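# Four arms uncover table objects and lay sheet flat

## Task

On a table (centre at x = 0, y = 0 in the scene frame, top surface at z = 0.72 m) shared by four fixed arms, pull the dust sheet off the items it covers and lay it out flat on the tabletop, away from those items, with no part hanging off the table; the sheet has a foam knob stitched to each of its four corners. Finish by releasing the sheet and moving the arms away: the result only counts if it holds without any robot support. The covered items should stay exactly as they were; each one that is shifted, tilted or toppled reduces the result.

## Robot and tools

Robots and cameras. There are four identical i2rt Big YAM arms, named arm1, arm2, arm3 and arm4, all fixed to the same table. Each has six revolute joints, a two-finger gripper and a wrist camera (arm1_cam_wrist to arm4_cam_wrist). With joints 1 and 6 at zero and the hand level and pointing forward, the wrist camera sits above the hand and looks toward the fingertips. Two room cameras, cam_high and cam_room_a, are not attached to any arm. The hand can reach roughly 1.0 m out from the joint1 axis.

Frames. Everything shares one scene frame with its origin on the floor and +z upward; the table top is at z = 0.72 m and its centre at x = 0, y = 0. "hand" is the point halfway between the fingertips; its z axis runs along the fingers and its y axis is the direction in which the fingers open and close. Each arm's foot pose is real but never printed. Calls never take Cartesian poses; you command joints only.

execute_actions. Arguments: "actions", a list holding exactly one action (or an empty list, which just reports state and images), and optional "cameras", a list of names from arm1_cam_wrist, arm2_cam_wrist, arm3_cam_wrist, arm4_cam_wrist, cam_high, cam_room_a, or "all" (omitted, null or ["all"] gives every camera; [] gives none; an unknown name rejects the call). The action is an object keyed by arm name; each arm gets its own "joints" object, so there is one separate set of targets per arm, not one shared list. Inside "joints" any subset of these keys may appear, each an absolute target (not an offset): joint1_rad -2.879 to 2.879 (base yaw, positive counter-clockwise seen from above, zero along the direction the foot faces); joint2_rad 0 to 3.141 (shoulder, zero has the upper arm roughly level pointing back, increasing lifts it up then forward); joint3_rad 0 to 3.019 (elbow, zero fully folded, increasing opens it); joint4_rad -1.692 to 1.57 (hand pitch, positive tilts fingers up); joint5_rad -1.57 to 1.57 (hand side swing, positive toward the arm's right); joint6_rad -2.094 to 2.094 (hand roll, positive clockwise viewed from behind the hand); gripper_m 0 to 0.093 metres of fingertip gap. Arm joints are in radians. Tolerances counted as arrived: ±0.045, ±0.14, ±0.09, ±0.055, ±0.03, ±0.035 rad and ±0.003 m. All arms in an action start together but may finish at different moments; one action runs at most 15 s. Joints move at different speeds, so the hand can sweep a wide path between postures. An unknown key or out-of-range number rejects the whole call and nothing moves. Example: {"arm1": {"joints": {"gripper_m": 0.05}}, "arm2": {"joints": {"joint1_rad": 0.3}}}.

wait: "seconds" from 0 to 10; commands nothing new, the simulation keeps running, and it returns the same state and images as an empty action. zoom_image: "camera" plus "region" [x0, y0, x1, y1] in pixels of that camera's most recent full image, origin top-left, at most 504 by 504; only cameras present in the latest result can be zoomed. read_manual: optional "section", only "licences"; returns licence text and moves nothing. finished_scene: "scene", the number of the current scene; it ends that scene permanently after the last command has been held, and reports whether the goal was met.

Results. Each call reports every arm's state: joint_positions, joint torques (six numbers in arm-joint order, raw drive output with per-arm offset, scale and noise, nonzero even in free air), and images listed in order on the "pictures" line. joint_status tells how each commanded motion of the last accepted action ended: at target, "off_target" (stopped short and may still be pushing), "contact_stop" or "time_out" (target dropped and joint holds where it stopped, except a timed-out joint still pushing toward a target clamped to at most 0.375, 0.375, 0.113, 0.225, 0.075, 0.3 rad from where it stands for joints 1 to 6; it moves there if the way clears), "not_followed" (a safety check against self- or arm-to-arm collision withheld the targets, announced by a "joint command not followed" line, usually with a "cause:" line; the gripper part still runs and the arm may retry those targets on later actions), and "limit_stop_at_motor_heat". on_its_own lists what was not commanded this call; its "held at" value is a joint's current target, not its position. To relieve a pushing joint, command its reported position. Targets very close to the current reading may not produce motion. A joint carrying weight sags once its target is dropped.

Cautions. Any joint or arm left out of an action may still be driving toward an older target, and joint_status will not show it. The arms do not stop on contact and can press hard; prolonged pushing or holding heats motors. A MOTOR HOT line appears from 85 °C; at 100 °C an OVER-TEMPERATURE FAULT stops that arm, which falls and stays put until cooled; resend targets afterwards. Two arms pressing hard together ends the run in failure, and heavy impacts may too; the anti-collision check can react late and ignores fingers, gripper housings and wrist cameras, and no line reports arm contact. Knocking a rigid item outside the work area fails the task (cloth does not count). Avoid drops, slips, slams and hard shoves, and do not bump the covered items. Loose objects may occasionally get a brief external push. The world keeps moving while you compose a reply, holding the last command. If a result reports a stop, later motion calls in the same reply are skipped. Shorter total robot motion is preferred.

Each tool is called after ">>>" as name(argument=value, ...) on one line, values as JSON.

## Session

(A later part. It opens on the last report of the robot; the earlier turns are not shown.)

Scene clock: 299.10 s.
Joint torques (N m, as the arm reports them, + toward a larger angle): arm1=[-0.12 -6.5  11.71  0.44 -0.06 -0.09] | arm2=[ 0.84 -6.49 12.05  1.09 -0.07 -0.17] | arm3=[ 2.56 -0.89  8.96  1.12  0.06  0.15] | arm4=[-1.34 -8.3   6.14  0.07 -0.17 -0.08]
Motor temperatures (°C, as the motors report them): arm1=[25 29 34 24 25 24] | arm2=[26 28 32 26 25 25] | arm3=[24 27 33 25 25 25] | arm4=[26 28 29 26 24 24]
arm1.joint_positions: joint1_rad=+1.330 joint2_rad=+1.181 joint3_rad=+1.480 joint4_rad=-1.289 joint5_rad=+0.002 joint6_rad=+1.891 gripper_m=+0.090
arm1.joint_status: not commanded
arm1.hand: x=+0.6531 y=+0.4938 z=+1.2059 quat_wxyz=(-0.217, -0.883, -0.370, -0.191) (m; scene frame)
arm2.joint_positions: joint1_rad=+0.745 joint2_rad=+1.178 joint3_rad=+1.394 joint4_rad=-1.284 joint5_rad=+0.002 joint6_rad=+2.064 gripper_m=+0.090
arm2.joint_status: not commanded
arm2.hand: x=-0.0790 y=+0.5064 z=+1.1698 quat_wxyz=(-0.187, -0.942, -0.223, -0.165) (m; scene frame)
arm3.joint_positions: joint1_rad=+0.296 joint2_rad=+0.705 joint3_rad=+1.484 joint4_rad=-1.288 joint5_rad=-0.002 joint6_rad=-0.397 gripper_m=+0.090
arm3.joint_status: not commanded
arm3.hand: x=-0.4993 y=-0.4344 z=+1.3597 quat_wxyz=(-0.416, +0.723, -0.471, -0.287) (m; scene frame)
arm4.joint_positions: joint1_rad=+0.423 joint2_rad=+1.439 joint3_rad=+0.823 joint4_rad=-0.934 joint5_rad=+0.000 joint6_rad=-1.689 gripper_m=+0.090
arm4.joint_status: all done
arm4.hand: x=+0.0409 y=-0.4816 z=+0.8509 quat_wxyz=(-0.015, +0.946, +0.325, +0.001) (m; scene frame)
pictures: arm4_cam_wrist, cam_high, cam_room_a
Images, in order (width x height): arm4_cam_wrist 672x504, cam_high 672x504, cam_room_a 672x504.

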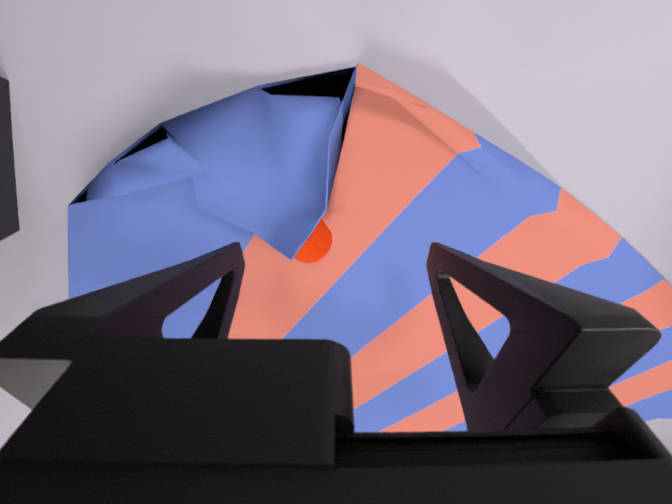

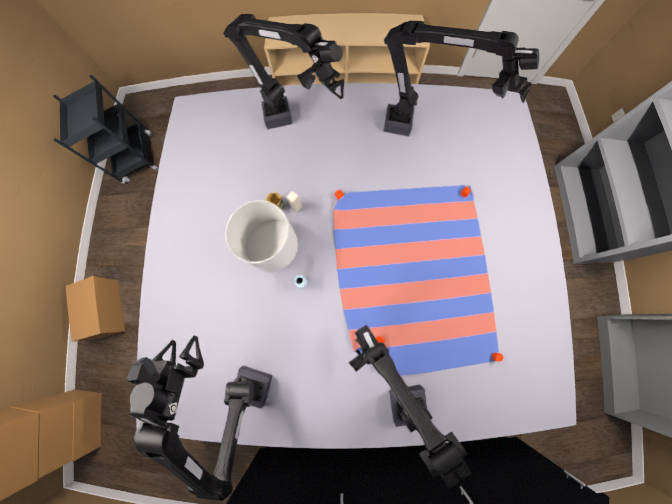

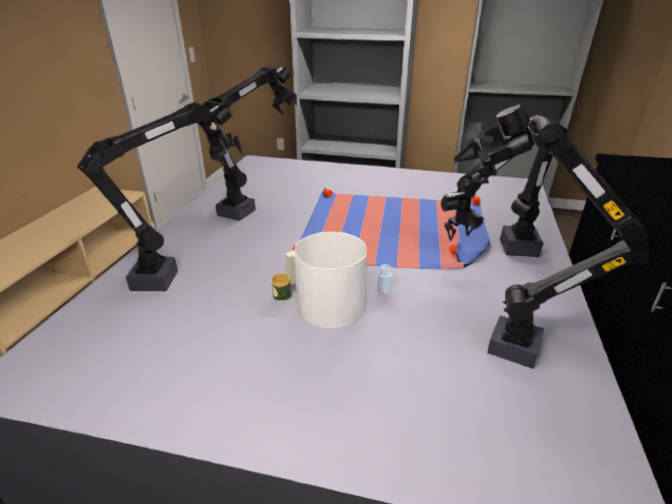

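>>> execute_actions(actions=[{"arm1":{"joints":{"joint1_rad":0.7,"joint2_rad":1.97,"joint3_rad":1.41,"joint4_rad":-0.9,"joint6_rad":0,"gripper_m":0}},"arm2":{"joints":{"joint1_rad":0.46,"joint2_rad":2.42,"joint3_rad":2.27,"joint4_rad":-1.3,"joint6_rad":0,"gripper_m":0}},"arm3":{"joints":{"joint1_rad":-0.9,"joint2_rad":1.3}},"arm4":{"joints":{"joint1_rad":-0.945,"joint2_rad":1.7,"joint3_rad":1.108,"joint4_rad":-0.75,"joint6_rad":0,"gripper_m":0}}}], cameras=[])

>>> execute_actions(actions=[{"arm1":{"joints":{"joint2_rad":2.12}},"arm2":{"joints":{"joint2_rad":2.56}},"arm3":{"joints":{"joint2_rad":2.11,"joint3_rad":1.81,"joint4_rad":-1.24}},"arm4":{"joints":{"joint2_rad":1.97}}}], cameras=["arm3_cam_wrist","cam_high"])

Scene clock: 322.20 s.
Joint torques (N m, as the arm reports them, + toward a larger angle): arm1=[ -0.28 -18.71   9.1    0.28  -0.1   -0.06] | arm2=[  1.51 -29.97  14.6    0.63  -0.06  -0.15] | arm3=[  2.73 -10.77  11.27   0.47  -0.04   0.14] | arm4=[ -0.97 -13.7    8.1    1.33  -0.14   0.14]
Motor temperatures (°C, as the motors report them): arm1=[25 29 34 24 25 24] | arm2=[26 28 32 26 25 25] | arm3=[24 26 33 25 25 25] | arm4=[26 27 29 26 24 24]
arm1.joint_positions: joint1_rad=+0.688 joint2_rad=+1.977 joint3_rad=+1.405 joint4_rad=-0.910 joint5_rad=+0.001 joint6_rad=+0.008 gripper_m=+0.001
arm1.joint_status: all done
arm1.hand: x=+0.5229 y=+0.1749 z=+0.7912 quat_wxyz=(-0.041, -0.525, -0.850, +0.021) (m; scene frame)
arm2.joint_positions: joint1_rad=+0.450 joint2_rad=+2.431 joint3_rad=+2.225 joint4_rad=-1.289 joint5_rad=+0.001 joint6_rad=+0.015 gripper_m=+0.000
arm2.joint_status: all done
arm2.hand: x=+0.0284 y=+0.1671 z=+0.8009 quat_wxyz=(-0.035, -0.445, -0.895, +0.016) (m; scene frame)
arm3.joint_positions: joint1_rad=-0.903 joint2_rad=+1.310 joint3_rad=+1.476 joint4_rad=-1.288 joint5_rad=+0.000 joint6_rad=-0.396 gripper_m=+0.090
arm3.joint_status: all done
arm3.hand: x=-0.0580 y=-0.5183 z=+1.1361 quat_wxyz=(-0.219, +0.375, -0.901, +0.000) (m; scene frame)
arm4.joint_positions: joint1_rad=-0.945 joint2_rad=+1.705 joint3_rad=+1.082 joint4_rad=-0.756 joint5_rad=+0.001 joint6_rad=-0.011 gripper_m=+0.000
arm4.joint_status: all done
arm4.hand: x=+0.5902 y=-0.4496 z=+0.8370 quat_wxyz=(-0.093, +0.367, -0.925, -0.038) (m; scene frame)
pictures: none
No camera images: the call's "cameras" was empty. Leave "cameras" out to get every camera's image.

Scene clock: 323.87 s.
Joint torques (N m, as the arm reports them, + toward a larger angle): arm1=[  0.35 -15.87   8.01  -0.06  -0.01  -0.03] | arm2=[  1.46 -26.02  12.96   0.48  -0.06  -0.13] | arm3=[  2.15 -20.7   10.79   0.51  -0.04   0.11] | arm4=[ -0.88 -11.72   5.4    0.95  -0.12   0.13]
Motor temperatures (°C, as the motors report them): arm1=[25 29 34 24 25 24] | arm2=[26 28 33 26 25 25] | arm3=[24 27 33 25 25 25] | arm4=[26 27 29 26 24 24]
arm1.joint_positions: joint1_rad=+0.688 joint2_rad=+2.074 joint3_rad=+1.413 joint4_rad=-0.905 joint5_rad=+0.001 joint6_rad=+0.008 gripper_m=+0.001
arm1.joint_status: all done
arm1.hand: x=+0.5187 y=+0.1841 z=+0.7407 quat_wxyz=(-0.005, -0.525, -0.851, -0.001) (m; scene frame)
arm2.joint_positions: joint1_rad=+0.450 joint2_rad=+2.526 joint3_rad=+2.241 joint4_rad=-1.289 joint5_rad=+0.001 joint6_rad=+0.015 gripper_m=+0.000
arm2.joint_status: all done
arm2.hand: x=+0.0227 y=+0.1746 z=+0.7386 quat_wxyz=(+0.000, -0.445, -0.896, -0.001) (m; scene frame)
arm3.joint_positions: joint1_rad=-0.903 joint2_rad=+2.127 joint3_rad=+1.785 joint4_rad=-1.245 joint5_rad=+0.000 joint6_rad=-0.396 gripper_m=+0.090
arm3.joint_status: all done
arm3.hand: x=+0.0896 y=-0.4572 z=+0.8216 quat_wxyz=(+0.012, +0.384, -0.923, +0.000) (m; scene frame)
arm4.joint_positions: joint1_rad=-0.945 joint2_rad=+1.929 joint3_rad=+1.104 joint4_rad=-0.757 joint5_rad=+0.000 joint6_rad=-0.011 gripper_m=+0.000
arm4.joint_status: all done
arm4.hand: x=+0.5740 y=-0.4638 z=+0.7393 quat_wxyz=(+0.002, +0.369, -0.929, -0.002) (m; scene frame)
pictures: arm3_cam_wrist, cam_high
Images, in order (width x height): arm3_cam_wrist 672x504, cam_high 672x504.

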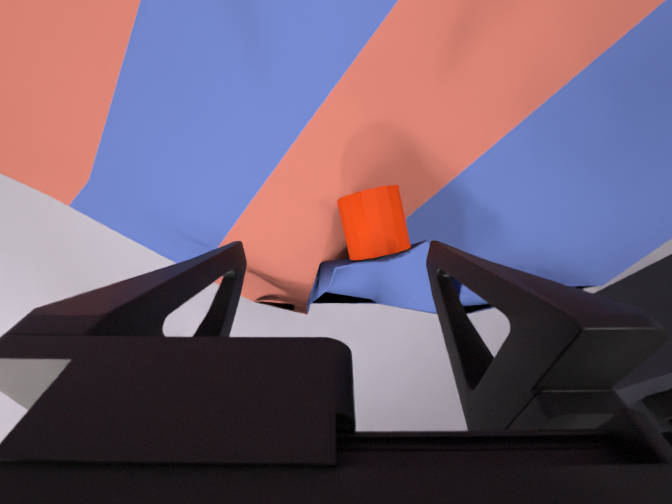

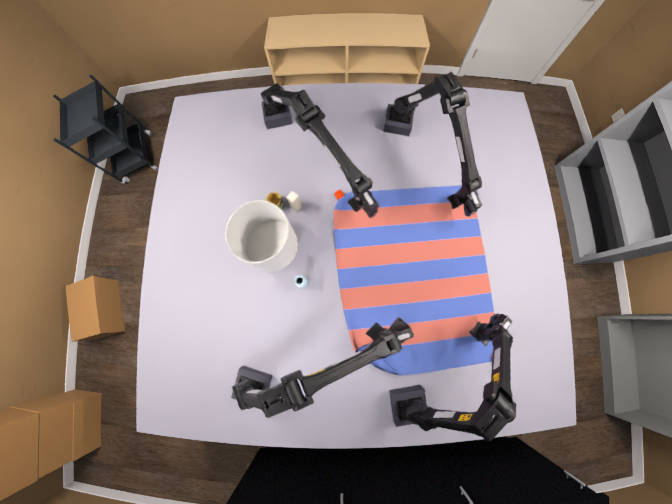

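>>> execute_actions(actions=[{"arm3":{"joints":{"joint1_rad":-0.95,"joint6_rad":-0.55}}}], cameras=[])

>>> execute_actions(actions=[{"arm3":{"joints":{"joint2_rad":2.21,"joint3_rad":1.72,"joint4_rad":-1.06}}}], cameras=["arm3_cam_wrist"])

>>> execute_actions(actions=[{"arm3":{"joints":{"gripper_m":0.02}}}], cameras=["arm3_cam_wrist"])

Scene clock: 339.60 s.
Joint torques (N m, as the arm reports them, + toward a larger angle): arm1=[  1.27 -15.86   7.96  -0.02  -0.06  -0.03] | arm2=[  1.53 -26.22  12.97   0.46  -0.06  -0.14] | arm3=[  2.84 -20.61  10.53   0.36  -0.05   0.  ] | arm4=[ -0.91 -11.73   5.42   0.95  -0.11   0.13]
Motor temperatures (°C, as the motors report them): arm1=[25 30 33 24 25 24] | arm2=[26 31 33 26 25 25] | arm3=[24 30 34 25 25 25] | arm4=[26 27 29 26 24 24]
arm1.joint_positions: joint1_rad=+0.688 joint2_rad=+2.074 joint3_rad=+1.413 joint4_rad=-0.905 joint5_rad=+0.001 joint6_rad=+0.008 gripper_m=+0.001
arm1.joint_status: not commanded
arm1.hand: x=+0.5187 y=+0.1841 z=+0.7407 quat_wxyz=(-0.005, -0.525, -0.851, -0.001) (m; scene frame)
arm2.joint_positions: joint1_rad=+0.450 joint2_rad=+2.526 joint3_rad=+2.241 joint4_rad=-1.289 joint5_rad=+0.001 joint6_rad=+0.015 gripper_m=+0.000
arm2.joint_status: not commanded
arm2.hand: x=+0.0227 y=+0.1746 z=+0.7386 quat_wxyz=(+0.000, -0.445, -0.896, -0.001) (m; scene frame)
arm3.joint_positions: joint1_rad=-0.956 joint2_rad=+2.127 joint3_rad=+1.785 joint4_rad=-1.245 joint5_rad=+0.000 joint6_rad=-0.541 gripper_m=+0.090
arm3.joint_status: all done
arm3.hand: x=+0.1017 y=-0.4887 z=+0.8216 quat_wxyz=(+0.012, +0.426, -0.905, -0.001) (m; scene frame)
arm4.joint_positions: joint1_rad=-0.945 joint2_rad=+1.929 joint3_rad=+1.104 joint4_rad=-0.757 joint5_rad=+0.000 joint6_rad=-0.011 gripper_m=+0.000
arm4.joint_status: not commanded
arm4.hand: x=+0.5740 y=-0.4638 z=+0.7393 quat_wxyz=(+0.002, +0.369, -0.929, -0.002) (m; scene frame)
pictures: none
No camera images: the call's "cameras" was empty. Leave "cameras" out to get every camera's image.

Scene clock: 340.80 s.
Joint torques (N m, as the arm reports them, + toward a larger angle): arm1=[  0.7  -15.6    7.86   0.08   0.04  -0.03] | arm2=[  1.51 -26.2   12.97   0.46  -0.06  -0.13] | arm3=[  2.49 -19.15   8.52   0.73  -0.11   0.02] | arm4=[ -0.88 -11.66   5.46   0.94  -0.11   0.12]
Motor temperatures (°C, as the motors report them): arm1=[25 30 32 24 25 24] | arm2=[26 31 33 26 25 25] | arm3=[24 30 34 25 25 25] | arm4=[26 27 29 26 24 24]
arm1.joint_positions: joint1_rad=+0.688 joint2_rad=+2.074 joint3_rad=+1.413 joint4_rad=-0.905 joint5_rad=+0.001 joint6_rad=+0.008 gripper_m=+0.001
arm1.joint_status: not commanded
arm1.hand: x=+0.5187 y=+0.1841 z=+0.7407 quat_wxyz=(-0.005, -0.525, -0.851, -0.001) (m; scene frame)
arm2.joint_positions: joint1_rad=+0.450 joint2_rad=+2.526 joint3_rad=+2.241 joint4_rad=-1.289 joint5_rad=+0.001 joint6_rad=+0.015 gripper_m=+0.000
arm2.joint_status: not commanded
arm2.hand: x=+0.0227 y=+0.1746 z=+0.7386 quat_wxyz=(+0.000, -0.445, -0.896, -0.001) (m; scene frame)
arm3.joint_positions: joint1_rad=-0.956 joint2_rad=+2.208 joint3_rad=+1.713 joint4_rad=-1.072 joint5_rad=+0.001 joint6_rad=-0.543 gripper_m=+0.090
arm3.joint_status: all done
arm3.hand: x=+0.1046 y=-0.4875 z=+0.7467 quat_wxyz=(+0.002, +0.427, -0.904, +0.000) (m; scene frame)
arm4.joint_positions: joint1_rad=-0.945 joint2_rad=+1.929 joint3_rad=+1.104 joint4_rad=-0.757 joint5_rad=+0.000 joint6_rad=-0.011 gripper_m=+0.000
arm4.joint_status: not commanded
arm4.hand: x=+0.5740 y=-0.4638 z=+0.7393 quat_wxyz=(+0.002, +0.369, -0.929, -0.002) (m; scene frame)
pictures: arm3_cam_wrist
Images, in order (width x height): arm3_cam_wrist 672x504.

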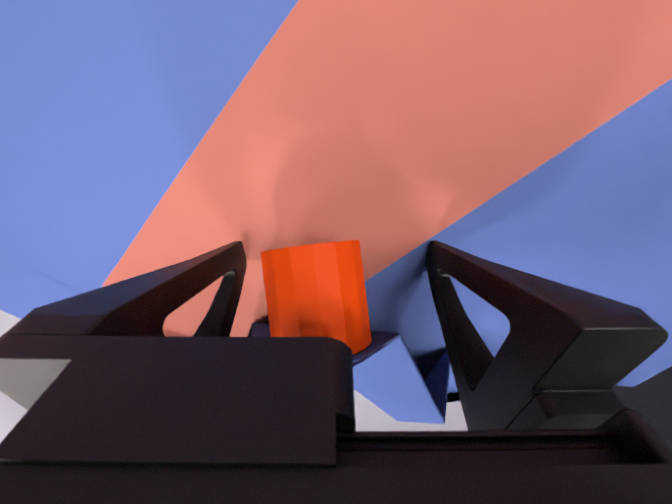

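Scene clock: 341.47 s.
Joint torques (N m, as the arm reports them, + toward a larger angle): arm1=[  0.78 -15.92   7.71   0.08  -0.02  -0.08] | arm2=[  1.54 -26.12  12.96   0.45  -0.06  -0.13] | arm3=[  2.44 -20.03   8.29   0.7   -0.1    0.03] | arm4=[ -0.85 -11.62   5.44   0.99  -0.12   0.12]
Motor temperatures (°C, as the motors report them): arm1=[25 30 32 24 25 24] | arm2=[26 31 33 26 25 25] | arm3=[24 30 34 25 25 25] | arm4=[26 27 29 26 24 24]
arm1.joint_positions: joint1_rad=+0.688 joint2_rad=+2.074 joint3_rad=+1.413 joint4_rad=-0.905 joint5_rad=+0.001 joint6_rad=+0.008 gripper_m=+0.001
arm1.joint_status: not commanded
arm1.hand: x=+0.5187 y=+0.1841 z=+0.7407 quat_wxyz=(-0.005, -0.525, -0.851, -0.001) (m; scene frame)
arm2.joint_positions: joint1_rad=+0.450 joint2_rad=+2.526 joint3_rad=+2.241 joint4_rad=-1.289 joint5_rad=+0.001 joint6_rad=+0.015 gripper_m=+0.000
arm2.joint_status: not commanded
arm2.hand: x=+0.0227 y=+0.1746 z=+0.7386 quat_wxyz=(+0.000, -0.445, -0.896, -0.001) (m; scene frame)
arm3.joint_positions: joint1_rad=-0.956 joint2_rad=+2.208 joint3_rad=+1.713 joint4_rad=-1.072 joint5_rad=+0.001 joint6_rad=-0.543 gripper_m=+0.038
arm3.joint_status: gripper_m off_target (ended at +0.038, target +0.020)
arm3.hand: x=+0.1046 y=-0.4875 z=+0.7467 quat_wxyz=(+0.002, +0.427, -0.904, +0.000) (m; scene frame)
arm4.joint_positions: joint1_rad=-0.945 joint2_rad=+1.929 joint3_rad=+1.104 joint4_rad=-0.757 joint5_rad=+0.000 joint6_rad=-0.011 gripper_m=+0.000
arm4.joint_status: not commanded
arm4.hand: x=+0.5740 y=-0.4638 z=+0.7393 quat_wxyz=(+0.002, +0.369, -0.929, -0.002) (m; scene frame)
pictures: arm3_cam_wrist
Images, in order (width x height): arm3_cam_wrist 672x504.

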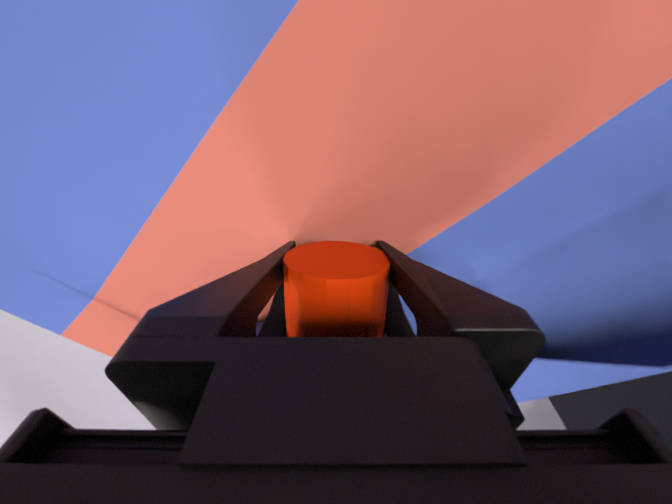

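>>> execute_actions(actions=[{"arm3":{"joints":{"joint1_rad":-1.0,"joint2_rad":1.67,"joint3_rad":1.0,"joint4_rad":-0.33,"joint6_rad":-0.3}}}], cameras=["cam_high","cam_room_a"])

>>> execute_actions(actions=[{"arm3":{"joints":{"joint1_rad":-1.07,"joint2_rad":1.85,"joint3_rad":0.42,"joint4_rad":1.03,"joint6_rad":0}}}], cameras=["arm3_cam_wrist","cam_high","cam_room_a"])

Scene clock: 348.50 s.
Joint torques (N m, as the arm reports them, + toward a larger angle): arm1=[  0.16 -15.17   7.93   0.13   0.    -0.04] | arm2=[  1.49 -26.15  12.97   0.46  -0.06  -0.13] | arm3=[  2.27 -11.96   8.75   1.85   0.     0.17] | arm4=[ -0.86 -11.66   5.42   0.99  -0.11   0.13]
Motor temperatures (°C, as the motors report them): arm1=[25 30 32 24 25 24] | arm2=[26 31 33 26 25 25] | arm3=[24 30 33 25 25 25] | arm4=[26 27 29 26 24 24]
arm1.joint_positions: joint1_rad=+0.688 joint2_rad=+2.074 joint3_rad=+1.413 joint4_rad=-0.905 joint5_rad=+0.001 joint6_rad=+0.008 gripper_m=+0.001
arm1.joint_status: not commanded
arm1.hand: x=+0.5187 y=+0.1841 z=+0.7407 quat_wxyz=(-0.005, -0.525, -0.851, -0.001) (m; scene frame)
arm2.joint_positions: joint1_rad=+0.450 joint2_rad=+2.526 joint3_rad=+2.241 joint4_rad=-1.289 joint5_rad=+0.001 joint6_rad=+0.015 gripper_m=+0.000
arm2.joint_status: not commanded
arm2.hand: x=+0.0227 y=+0.1746 z=+0.7386 quat_wxyz=(+0.000, -0.445, -0.896, -0.001) (m; scene frame)
arm3.joint_positions: joint1_rad=-0.999 joint2_rad=+1.660 joint3_rad=+0.992 joint4_rad=-0.348 joint5_rad=-0.001 joint6_rad=-0.310 gripper_m=+0.038
arm3.joint_status: all done
arm3.hand: x=+0.0313 y=-0.5385 z=+0.8363 quat_wxyz=(-0.271, +0.288, -0.919, +0.002) (m; scene frame)
arm4.joint_positions: joint1_rad=-0.945 joint2_rad=+1.929 joint3_rad=+1.104 joint4_rad=-0.757 joint5_rad=+0.000 joint6_rad=-0.011 gripper_m=+0.000
arm4.joint_status: not commanded
arm4.hand: x=+0.5740 y=-0.4638 z=+0.7393 quat_wxyz=(+0.002, +0.369, -0.929, -0.002) (m; scene frame)
pictures: cam_high, cam_room_a
Images, in order (width x height): cam_high 672x504, cam_room_a 672x504.

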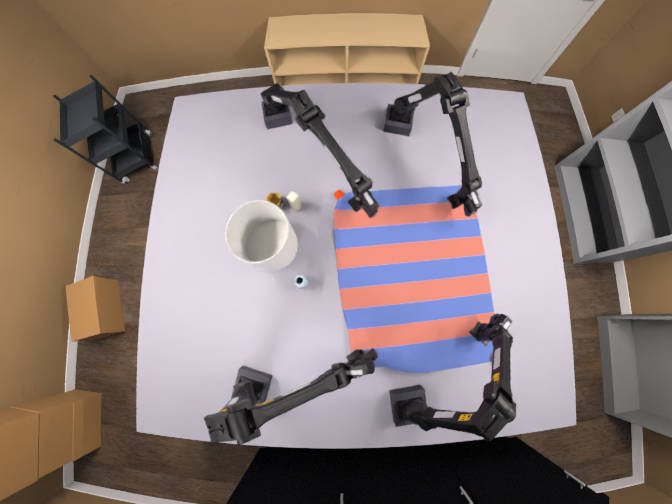

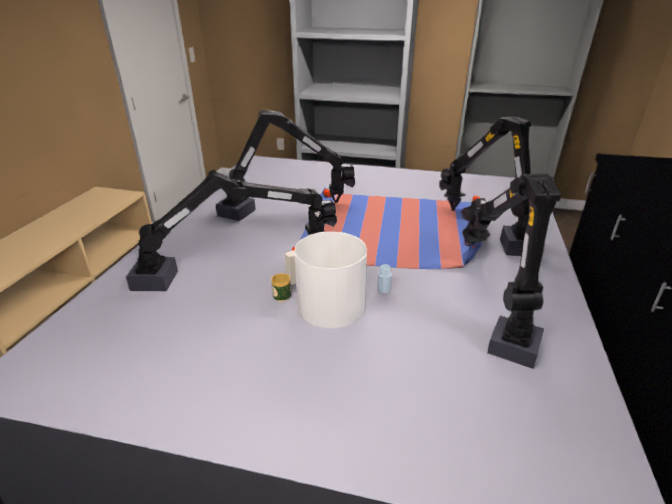

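Scene clock: 350.23 s.
Joint torques (N m, as the arm reports them, + toward a larger angle): arm1=[  0.06 -15.59   7.72   0.4   -0.02  -0.06] | arm2=[  1.5  -26.2   12.97   0.46  -0.06  -0.14] | arm3=[ 2.16 -8.12  1.38  2.08  0.08  0.13] | arm4=[ -0.91 -11.57   5.41   1.19   0.2    0.13]
Motor temperatures (°C, as the motors report them): arm1=[25 30 32 24 25 24] | arm2=[26 31 33 26 25 25] | arm3=[24 30 33 25 25 25] | arm4=[26 27 29 26 24 24]
arm1.joint_positions: joint1_rad=+0.688 joint2_rad=+2.074 joint3_rad=+1.413 joint4_rad=-0.905 joint5_rad=+0.001 joint6_rad=+0.008 gripper_m=+0.001
arm1.joint_status: not commanded
arm1.hand: x=+0.5187 y=+0.1841 z=+0.7407 quat_wxyz=(-0.005, -0.525, -0.851, -0.001) (m; scene frame)
arm2.joint_positions: joint1_rad=+0.450 joint2_rad=+2.526 joint3_rad=+2.241 joint4_rad=-1.289 joint5_rad=+0.001 joint6_rad=+0.015 gripper_m=+0.000
arm2.joint_status: not commanded
arm2.hand: x=+0.0227 y=+0.1746 z=+0.7386 quat_wxyz=(+0.000, -0.445, -0.896, -0.001) (m; scene frame)
arm3.joint_positions: joint1_rad=-1.073 joint2_rad=+1.826 joint3_rad=+0.443 joint4_rad=+1.017 joint5_rad=-0.002 joint6_rad=-0.012 gripper_m=+0.038
arm3.joint_status: all done
arm3.hand: x=-0.0252 y=-0.5926 z=+0.7971 quat_wxyz=(-0.561, +0.097, -0.820, -0.060) (m; scene frame)
arm4.joint_positions: joint1_rad=-0.945 joint2_rad=+1.929 joint3_rad=+1.104 joint4_rad=-0.763 joint5_rad=-0.008 joint6_rad=-0.010 gripper_m=+0.000
arm4.joint_status: not commanded
arm4.hand: x=+0.5719 y=-0.4636 z=+0.7393 quat_wxyz=(+0.006, +0.369, -0.929, -0.005) (m; scene frame)
pictures: arm3_cam_wrist, cam_high, cam_room_a
Images, in order (width x height): arm3_cam_wrist 672x504, cam_high 672x504, cam_room_a 672x504.

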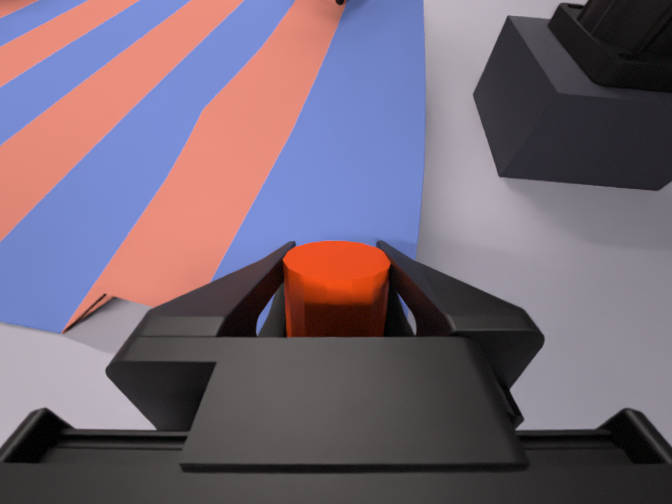

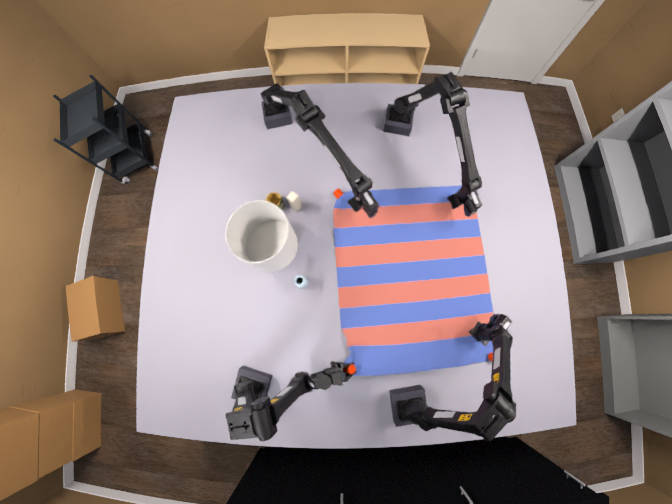

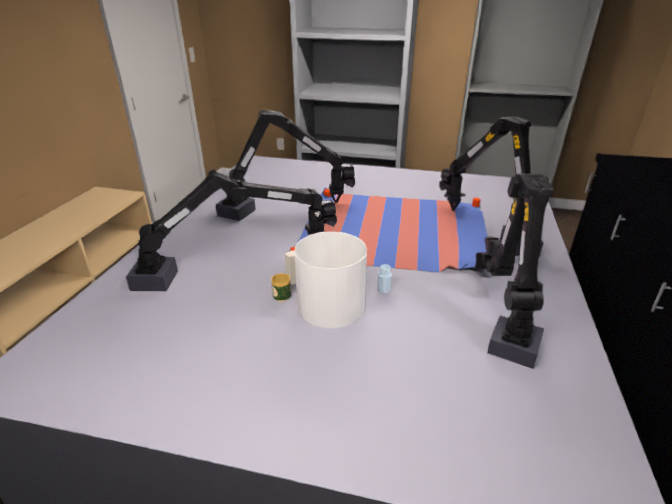

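>>> execute_actions(actions=[{"arm3":{"joints":{"joint2_rad":1.9,"joint4_rad":1.0}}}], cameras=[])

>>> execute_actions(actions=[{"arm3":{"joints":{"gripper_m":0.09}}}], cameras=[])

>>> execute_actions(actions=[{"arm1":{"joints":{"joint2_rad":1.0}},"arm2":{"joints":{"joint2_rad":1.0,"joint3_rad":1.5}},"arm3":{"joints":{"joint2_rad":1.0,"joint4_rad":0.3}},"arm4":{"joints":{"joint2_rad":1.0}}}], cameras=["cam_high","cam_room_a"])

Scene clock: 363.27 s.
Joint torques (N m, as the arm reports them, + toward a larger angle): arm1=[  1.29 -15.33   7.85   0.03  -0.02  -0.02] | arm2=[  1.48 -26.18  12.97   0.47  -0.06  -0.14] | arm3=[ 2.47 -9.16  0.82  0.9   0.09  0.14] | arm4=[ -0.9  -11.66   5.4    1.17   0.2    0.13]
Motor temperatures (°C, as the motors report them): arm1=[25 30 32 24 25 24] | arm2=[26 32 33 26 25 25] | arm3=[24 28 31 25 25 25] | arm4=[26 27 29 26 24 24]
arm1.joint_positions: joint1_rad=+0.688 joint2_rad=+2.074 joint3_rad=+1.413 joint4_rad=-0.905 joint5_rad=+0.001 joint6_rad=+0.008 gripper_m=+0.001
arm1.joint_status: not commanded
arm1.hand: x=+0.5187 y=+0.1841 z=+0.7407 quat_wxyz=(-0.005, -0.525, -0.851, -0.001) (m; scene frame)
arm2.joint_positions: joint1_rad=+0.450 joint2_rad=+2.526 joint3_rad=+2.241 joint4_rad=-1.289 joint5_rad=+0.001 joint6_rad=+0.015 gripper_m=+0.000
arm2.joint_status: not commanded
arm2.hand: x=+0.0227 y=+0.1746 z=+0.7386 quat_wxyz=(+0.000, -0.445, -0.896, -0.001) (m; scene frame)
arm3.joint_positions: joint1_rad=-1.073 joint2_rad=+1.882 joint3_rad=+0.443 joint4_rad=+1.017 joint5_rad=-0.002 joint6_rad=-0.012 gripper_m=+0.038
arm3.joint_status: all done
arm3.hand: x=-0.0322 y=-0.5942 z=+0.7717 quat_wxyz=(-0.538, +0.099, -0.835, -0.057) (m; scene frame)
arm4.joint_positions: joint1_rad=-0.945 joint2_rad=+1.929 joint3_rad=+1.104 joint4_rad=-0.763 joint5_rad=-0.008 joint6_rad=-0.010 gripper_m=+0.000
arm4.joint_status: not commanded
arm4.hand: x=+0.5719 y=-0.4636 z=+0.7393 quat_wxyz=(+0.006, +0.369, -0.929, -0.005) (m; scene frame)
pictures: none
No camera images: the call's "cameras" was empty. Leave "cameras" out to get every camera's image.

Scene clock: 363.93 s.
Joint torques (N m, as the arm reports them, + toward a larger angle): arm1=[  1.03 -15.57   7.89  -0.24  -0.03  -0.11] | arm2=[  1.53 -26.14  12.98   0.46  -0.06  -0.13] | arm3=[ 2.42 -9.29  2.49  1.22  0.05  0.15] | arm4=[ -0.98 -11.72   5.38   1.16   0.21   0.12]
Motor temperatures (°C, as the motors report them): arm1=[25 30 32 24 25 24] | arm2=[26 32 33 26 25 25] | arm3=[24 28 31 25 25 25] | arm4=[26 27 29 26 24 24]
arm1.joint_positions: joint1_rad=+0.688 joint2_rad=+2.074 joint3_rad=+1.413 joint4_rad=-0.905 joint5_rad=+0.000 joint6_rad=+0.007 gripper_m=+0.001
arm1.joint_status: not commanded
arm1.hand: x=+0.5187 y=+0.1841 z=+0.7407 quat_wxyz=(-0.005, -0.525, -0.851, -0.001) (m; scene frame)
arm2.joint_positions: joint1_rad=+0.450 joint2_rad=+2.526 joint3_rad=+2.241 joint4_rad=-1.289 joint5_rad=+0.001 joint6_rad=+0.015 gripper_m=+0.000
arm2.joint_status: not commanded
arm2.hand: x=+0.0227 y=+0.1746 z=+0.7386 quat_wxyz=(+0.000, -0.445, -0.896, -0.001) (m; scene frame)
arm3.joint_positions: joint1_rad=-1.073 joint2_rad=+1.882 joint3_rad=+0.422 joint4_rad=+1.013 joint5_rad=-0.002 joint6_rad=-0.009 gripper_m=+0.090
arm3.joint_status: all done
arm3.hand: x=-0.0430 y=-0.5967 z=+0.7648 quat_wxyz=(-0.527, +0.099, -0.842, -0.057) (m; scene frame)
arm4.joint_positions: joint1_rad=-0.945 joint2_rad=+1.929 joint3_rad=+1.104 joint4_rad=-0.763 joint5_rad=-0.008 joint6_rad=-0.009 gripper_m=+0.000
arm4.joint_status: not commanded
arm4.hand: x=+0.5719 y=-0.4636 z=+0.7393 quat_wxyz=(+0.006, +0.369, -0.929, -0.005) (m; scene frame)
pictures: none
No camera images: the call's "cameras" was empty. Leave "cameras" out to get every camera's image.

Scene clock: 365.87 s.
Joint torques (N m, as the arm reports them, + toward a larger angle): arm1=[ 1.1  -3.62 11.59  1.45  0.01 -0.11] | arm2=[ 1.47 -2.59 10.26  1.99 -0.06 -0.14] | arm3=[ 1.95 -6.04  8.95  1.29  0.05  0.11] | arm4=[-1.03 -5.25  9.    2.68  0.02  0.12]
Motor temperatures (°C, as the motors report them): arm1=[25 30 32 24 25 24] | arm2=[26 32 33 26 25 25] | arm3=[24 28 31 25 25 25] | arm4=[26 27 29 26 24 24]
arm1.joint_positions: joint1_rad=+0.688 joint2_rad=+0.983 joint3_rad=+1.403 joint4_rad=-0.904 joint5_rad=+0.000 joint6_rad=+0.007 gripper_m=+0.001
arm1.joint_status: all done
arm1.hand: x=+0.4546 y=+0.3011 z=+1.3157 quat_wxyz=(-0.444, -0.450, -0.727, +0.266) (m; scene frame)
arm2.joint_positions: joint1_rad=+0.450 joint2_rad=+0.984 joint3_rad=+1.508 joint4_rad=-1.291 joint5_rad=+0.001 joint6_rad=+0.014 gripper_m=+0.000
arm2.joint_status: all done
arm2.hand: x=-0.2002 y=+0.4583 z=+1.3010 quat_wxyz=(-0.354, -0.409, -0.824, +0.169) (m; scene frame)
arm3.joint_positions: joint1_rad=-1.073 joint2_rad=+1.004 joint3_rad=+0.422 joint4_rad=+0.314 joint5_rad=-0.002 joint6_rad=-0.008 gripper_m=+0.090
arm3.joint_status: all done
arm3.hand: x=-0.0750 y=-0.6038 z=+0.9920 quat_wxyz=(-0.600, +0.093, -0.792, -0.065) (m; scene frame)
arm4.joint_positions: joint1_rad=-0.945 joint2_rad=+0.992 joint3_rad=+1.102 joint4_rad=-0.763 joint5_rad=-0.003 joint6_rad=-0.009 gripper_m=+0.000
arm4.joint_status: all done
arm4.hand: x=+0.5516 y=-0.4870 z=+1.1812 quat_wxyz=(-0.416, +0.329, -0.831, -0.165) (m; scene frame)
pictures: cam_high, cam_room_a
Images, in order (width x height): cam_high 672x504, cam_room_a 672x504.

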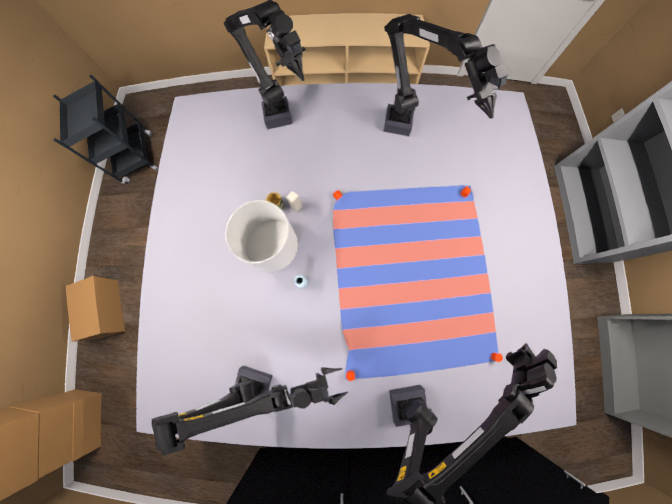

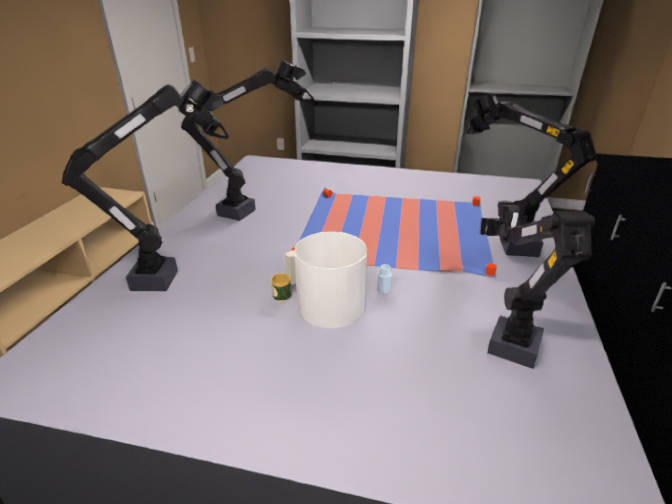

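>>> finished_scene(scene=1)

The scene is finished: the task was done.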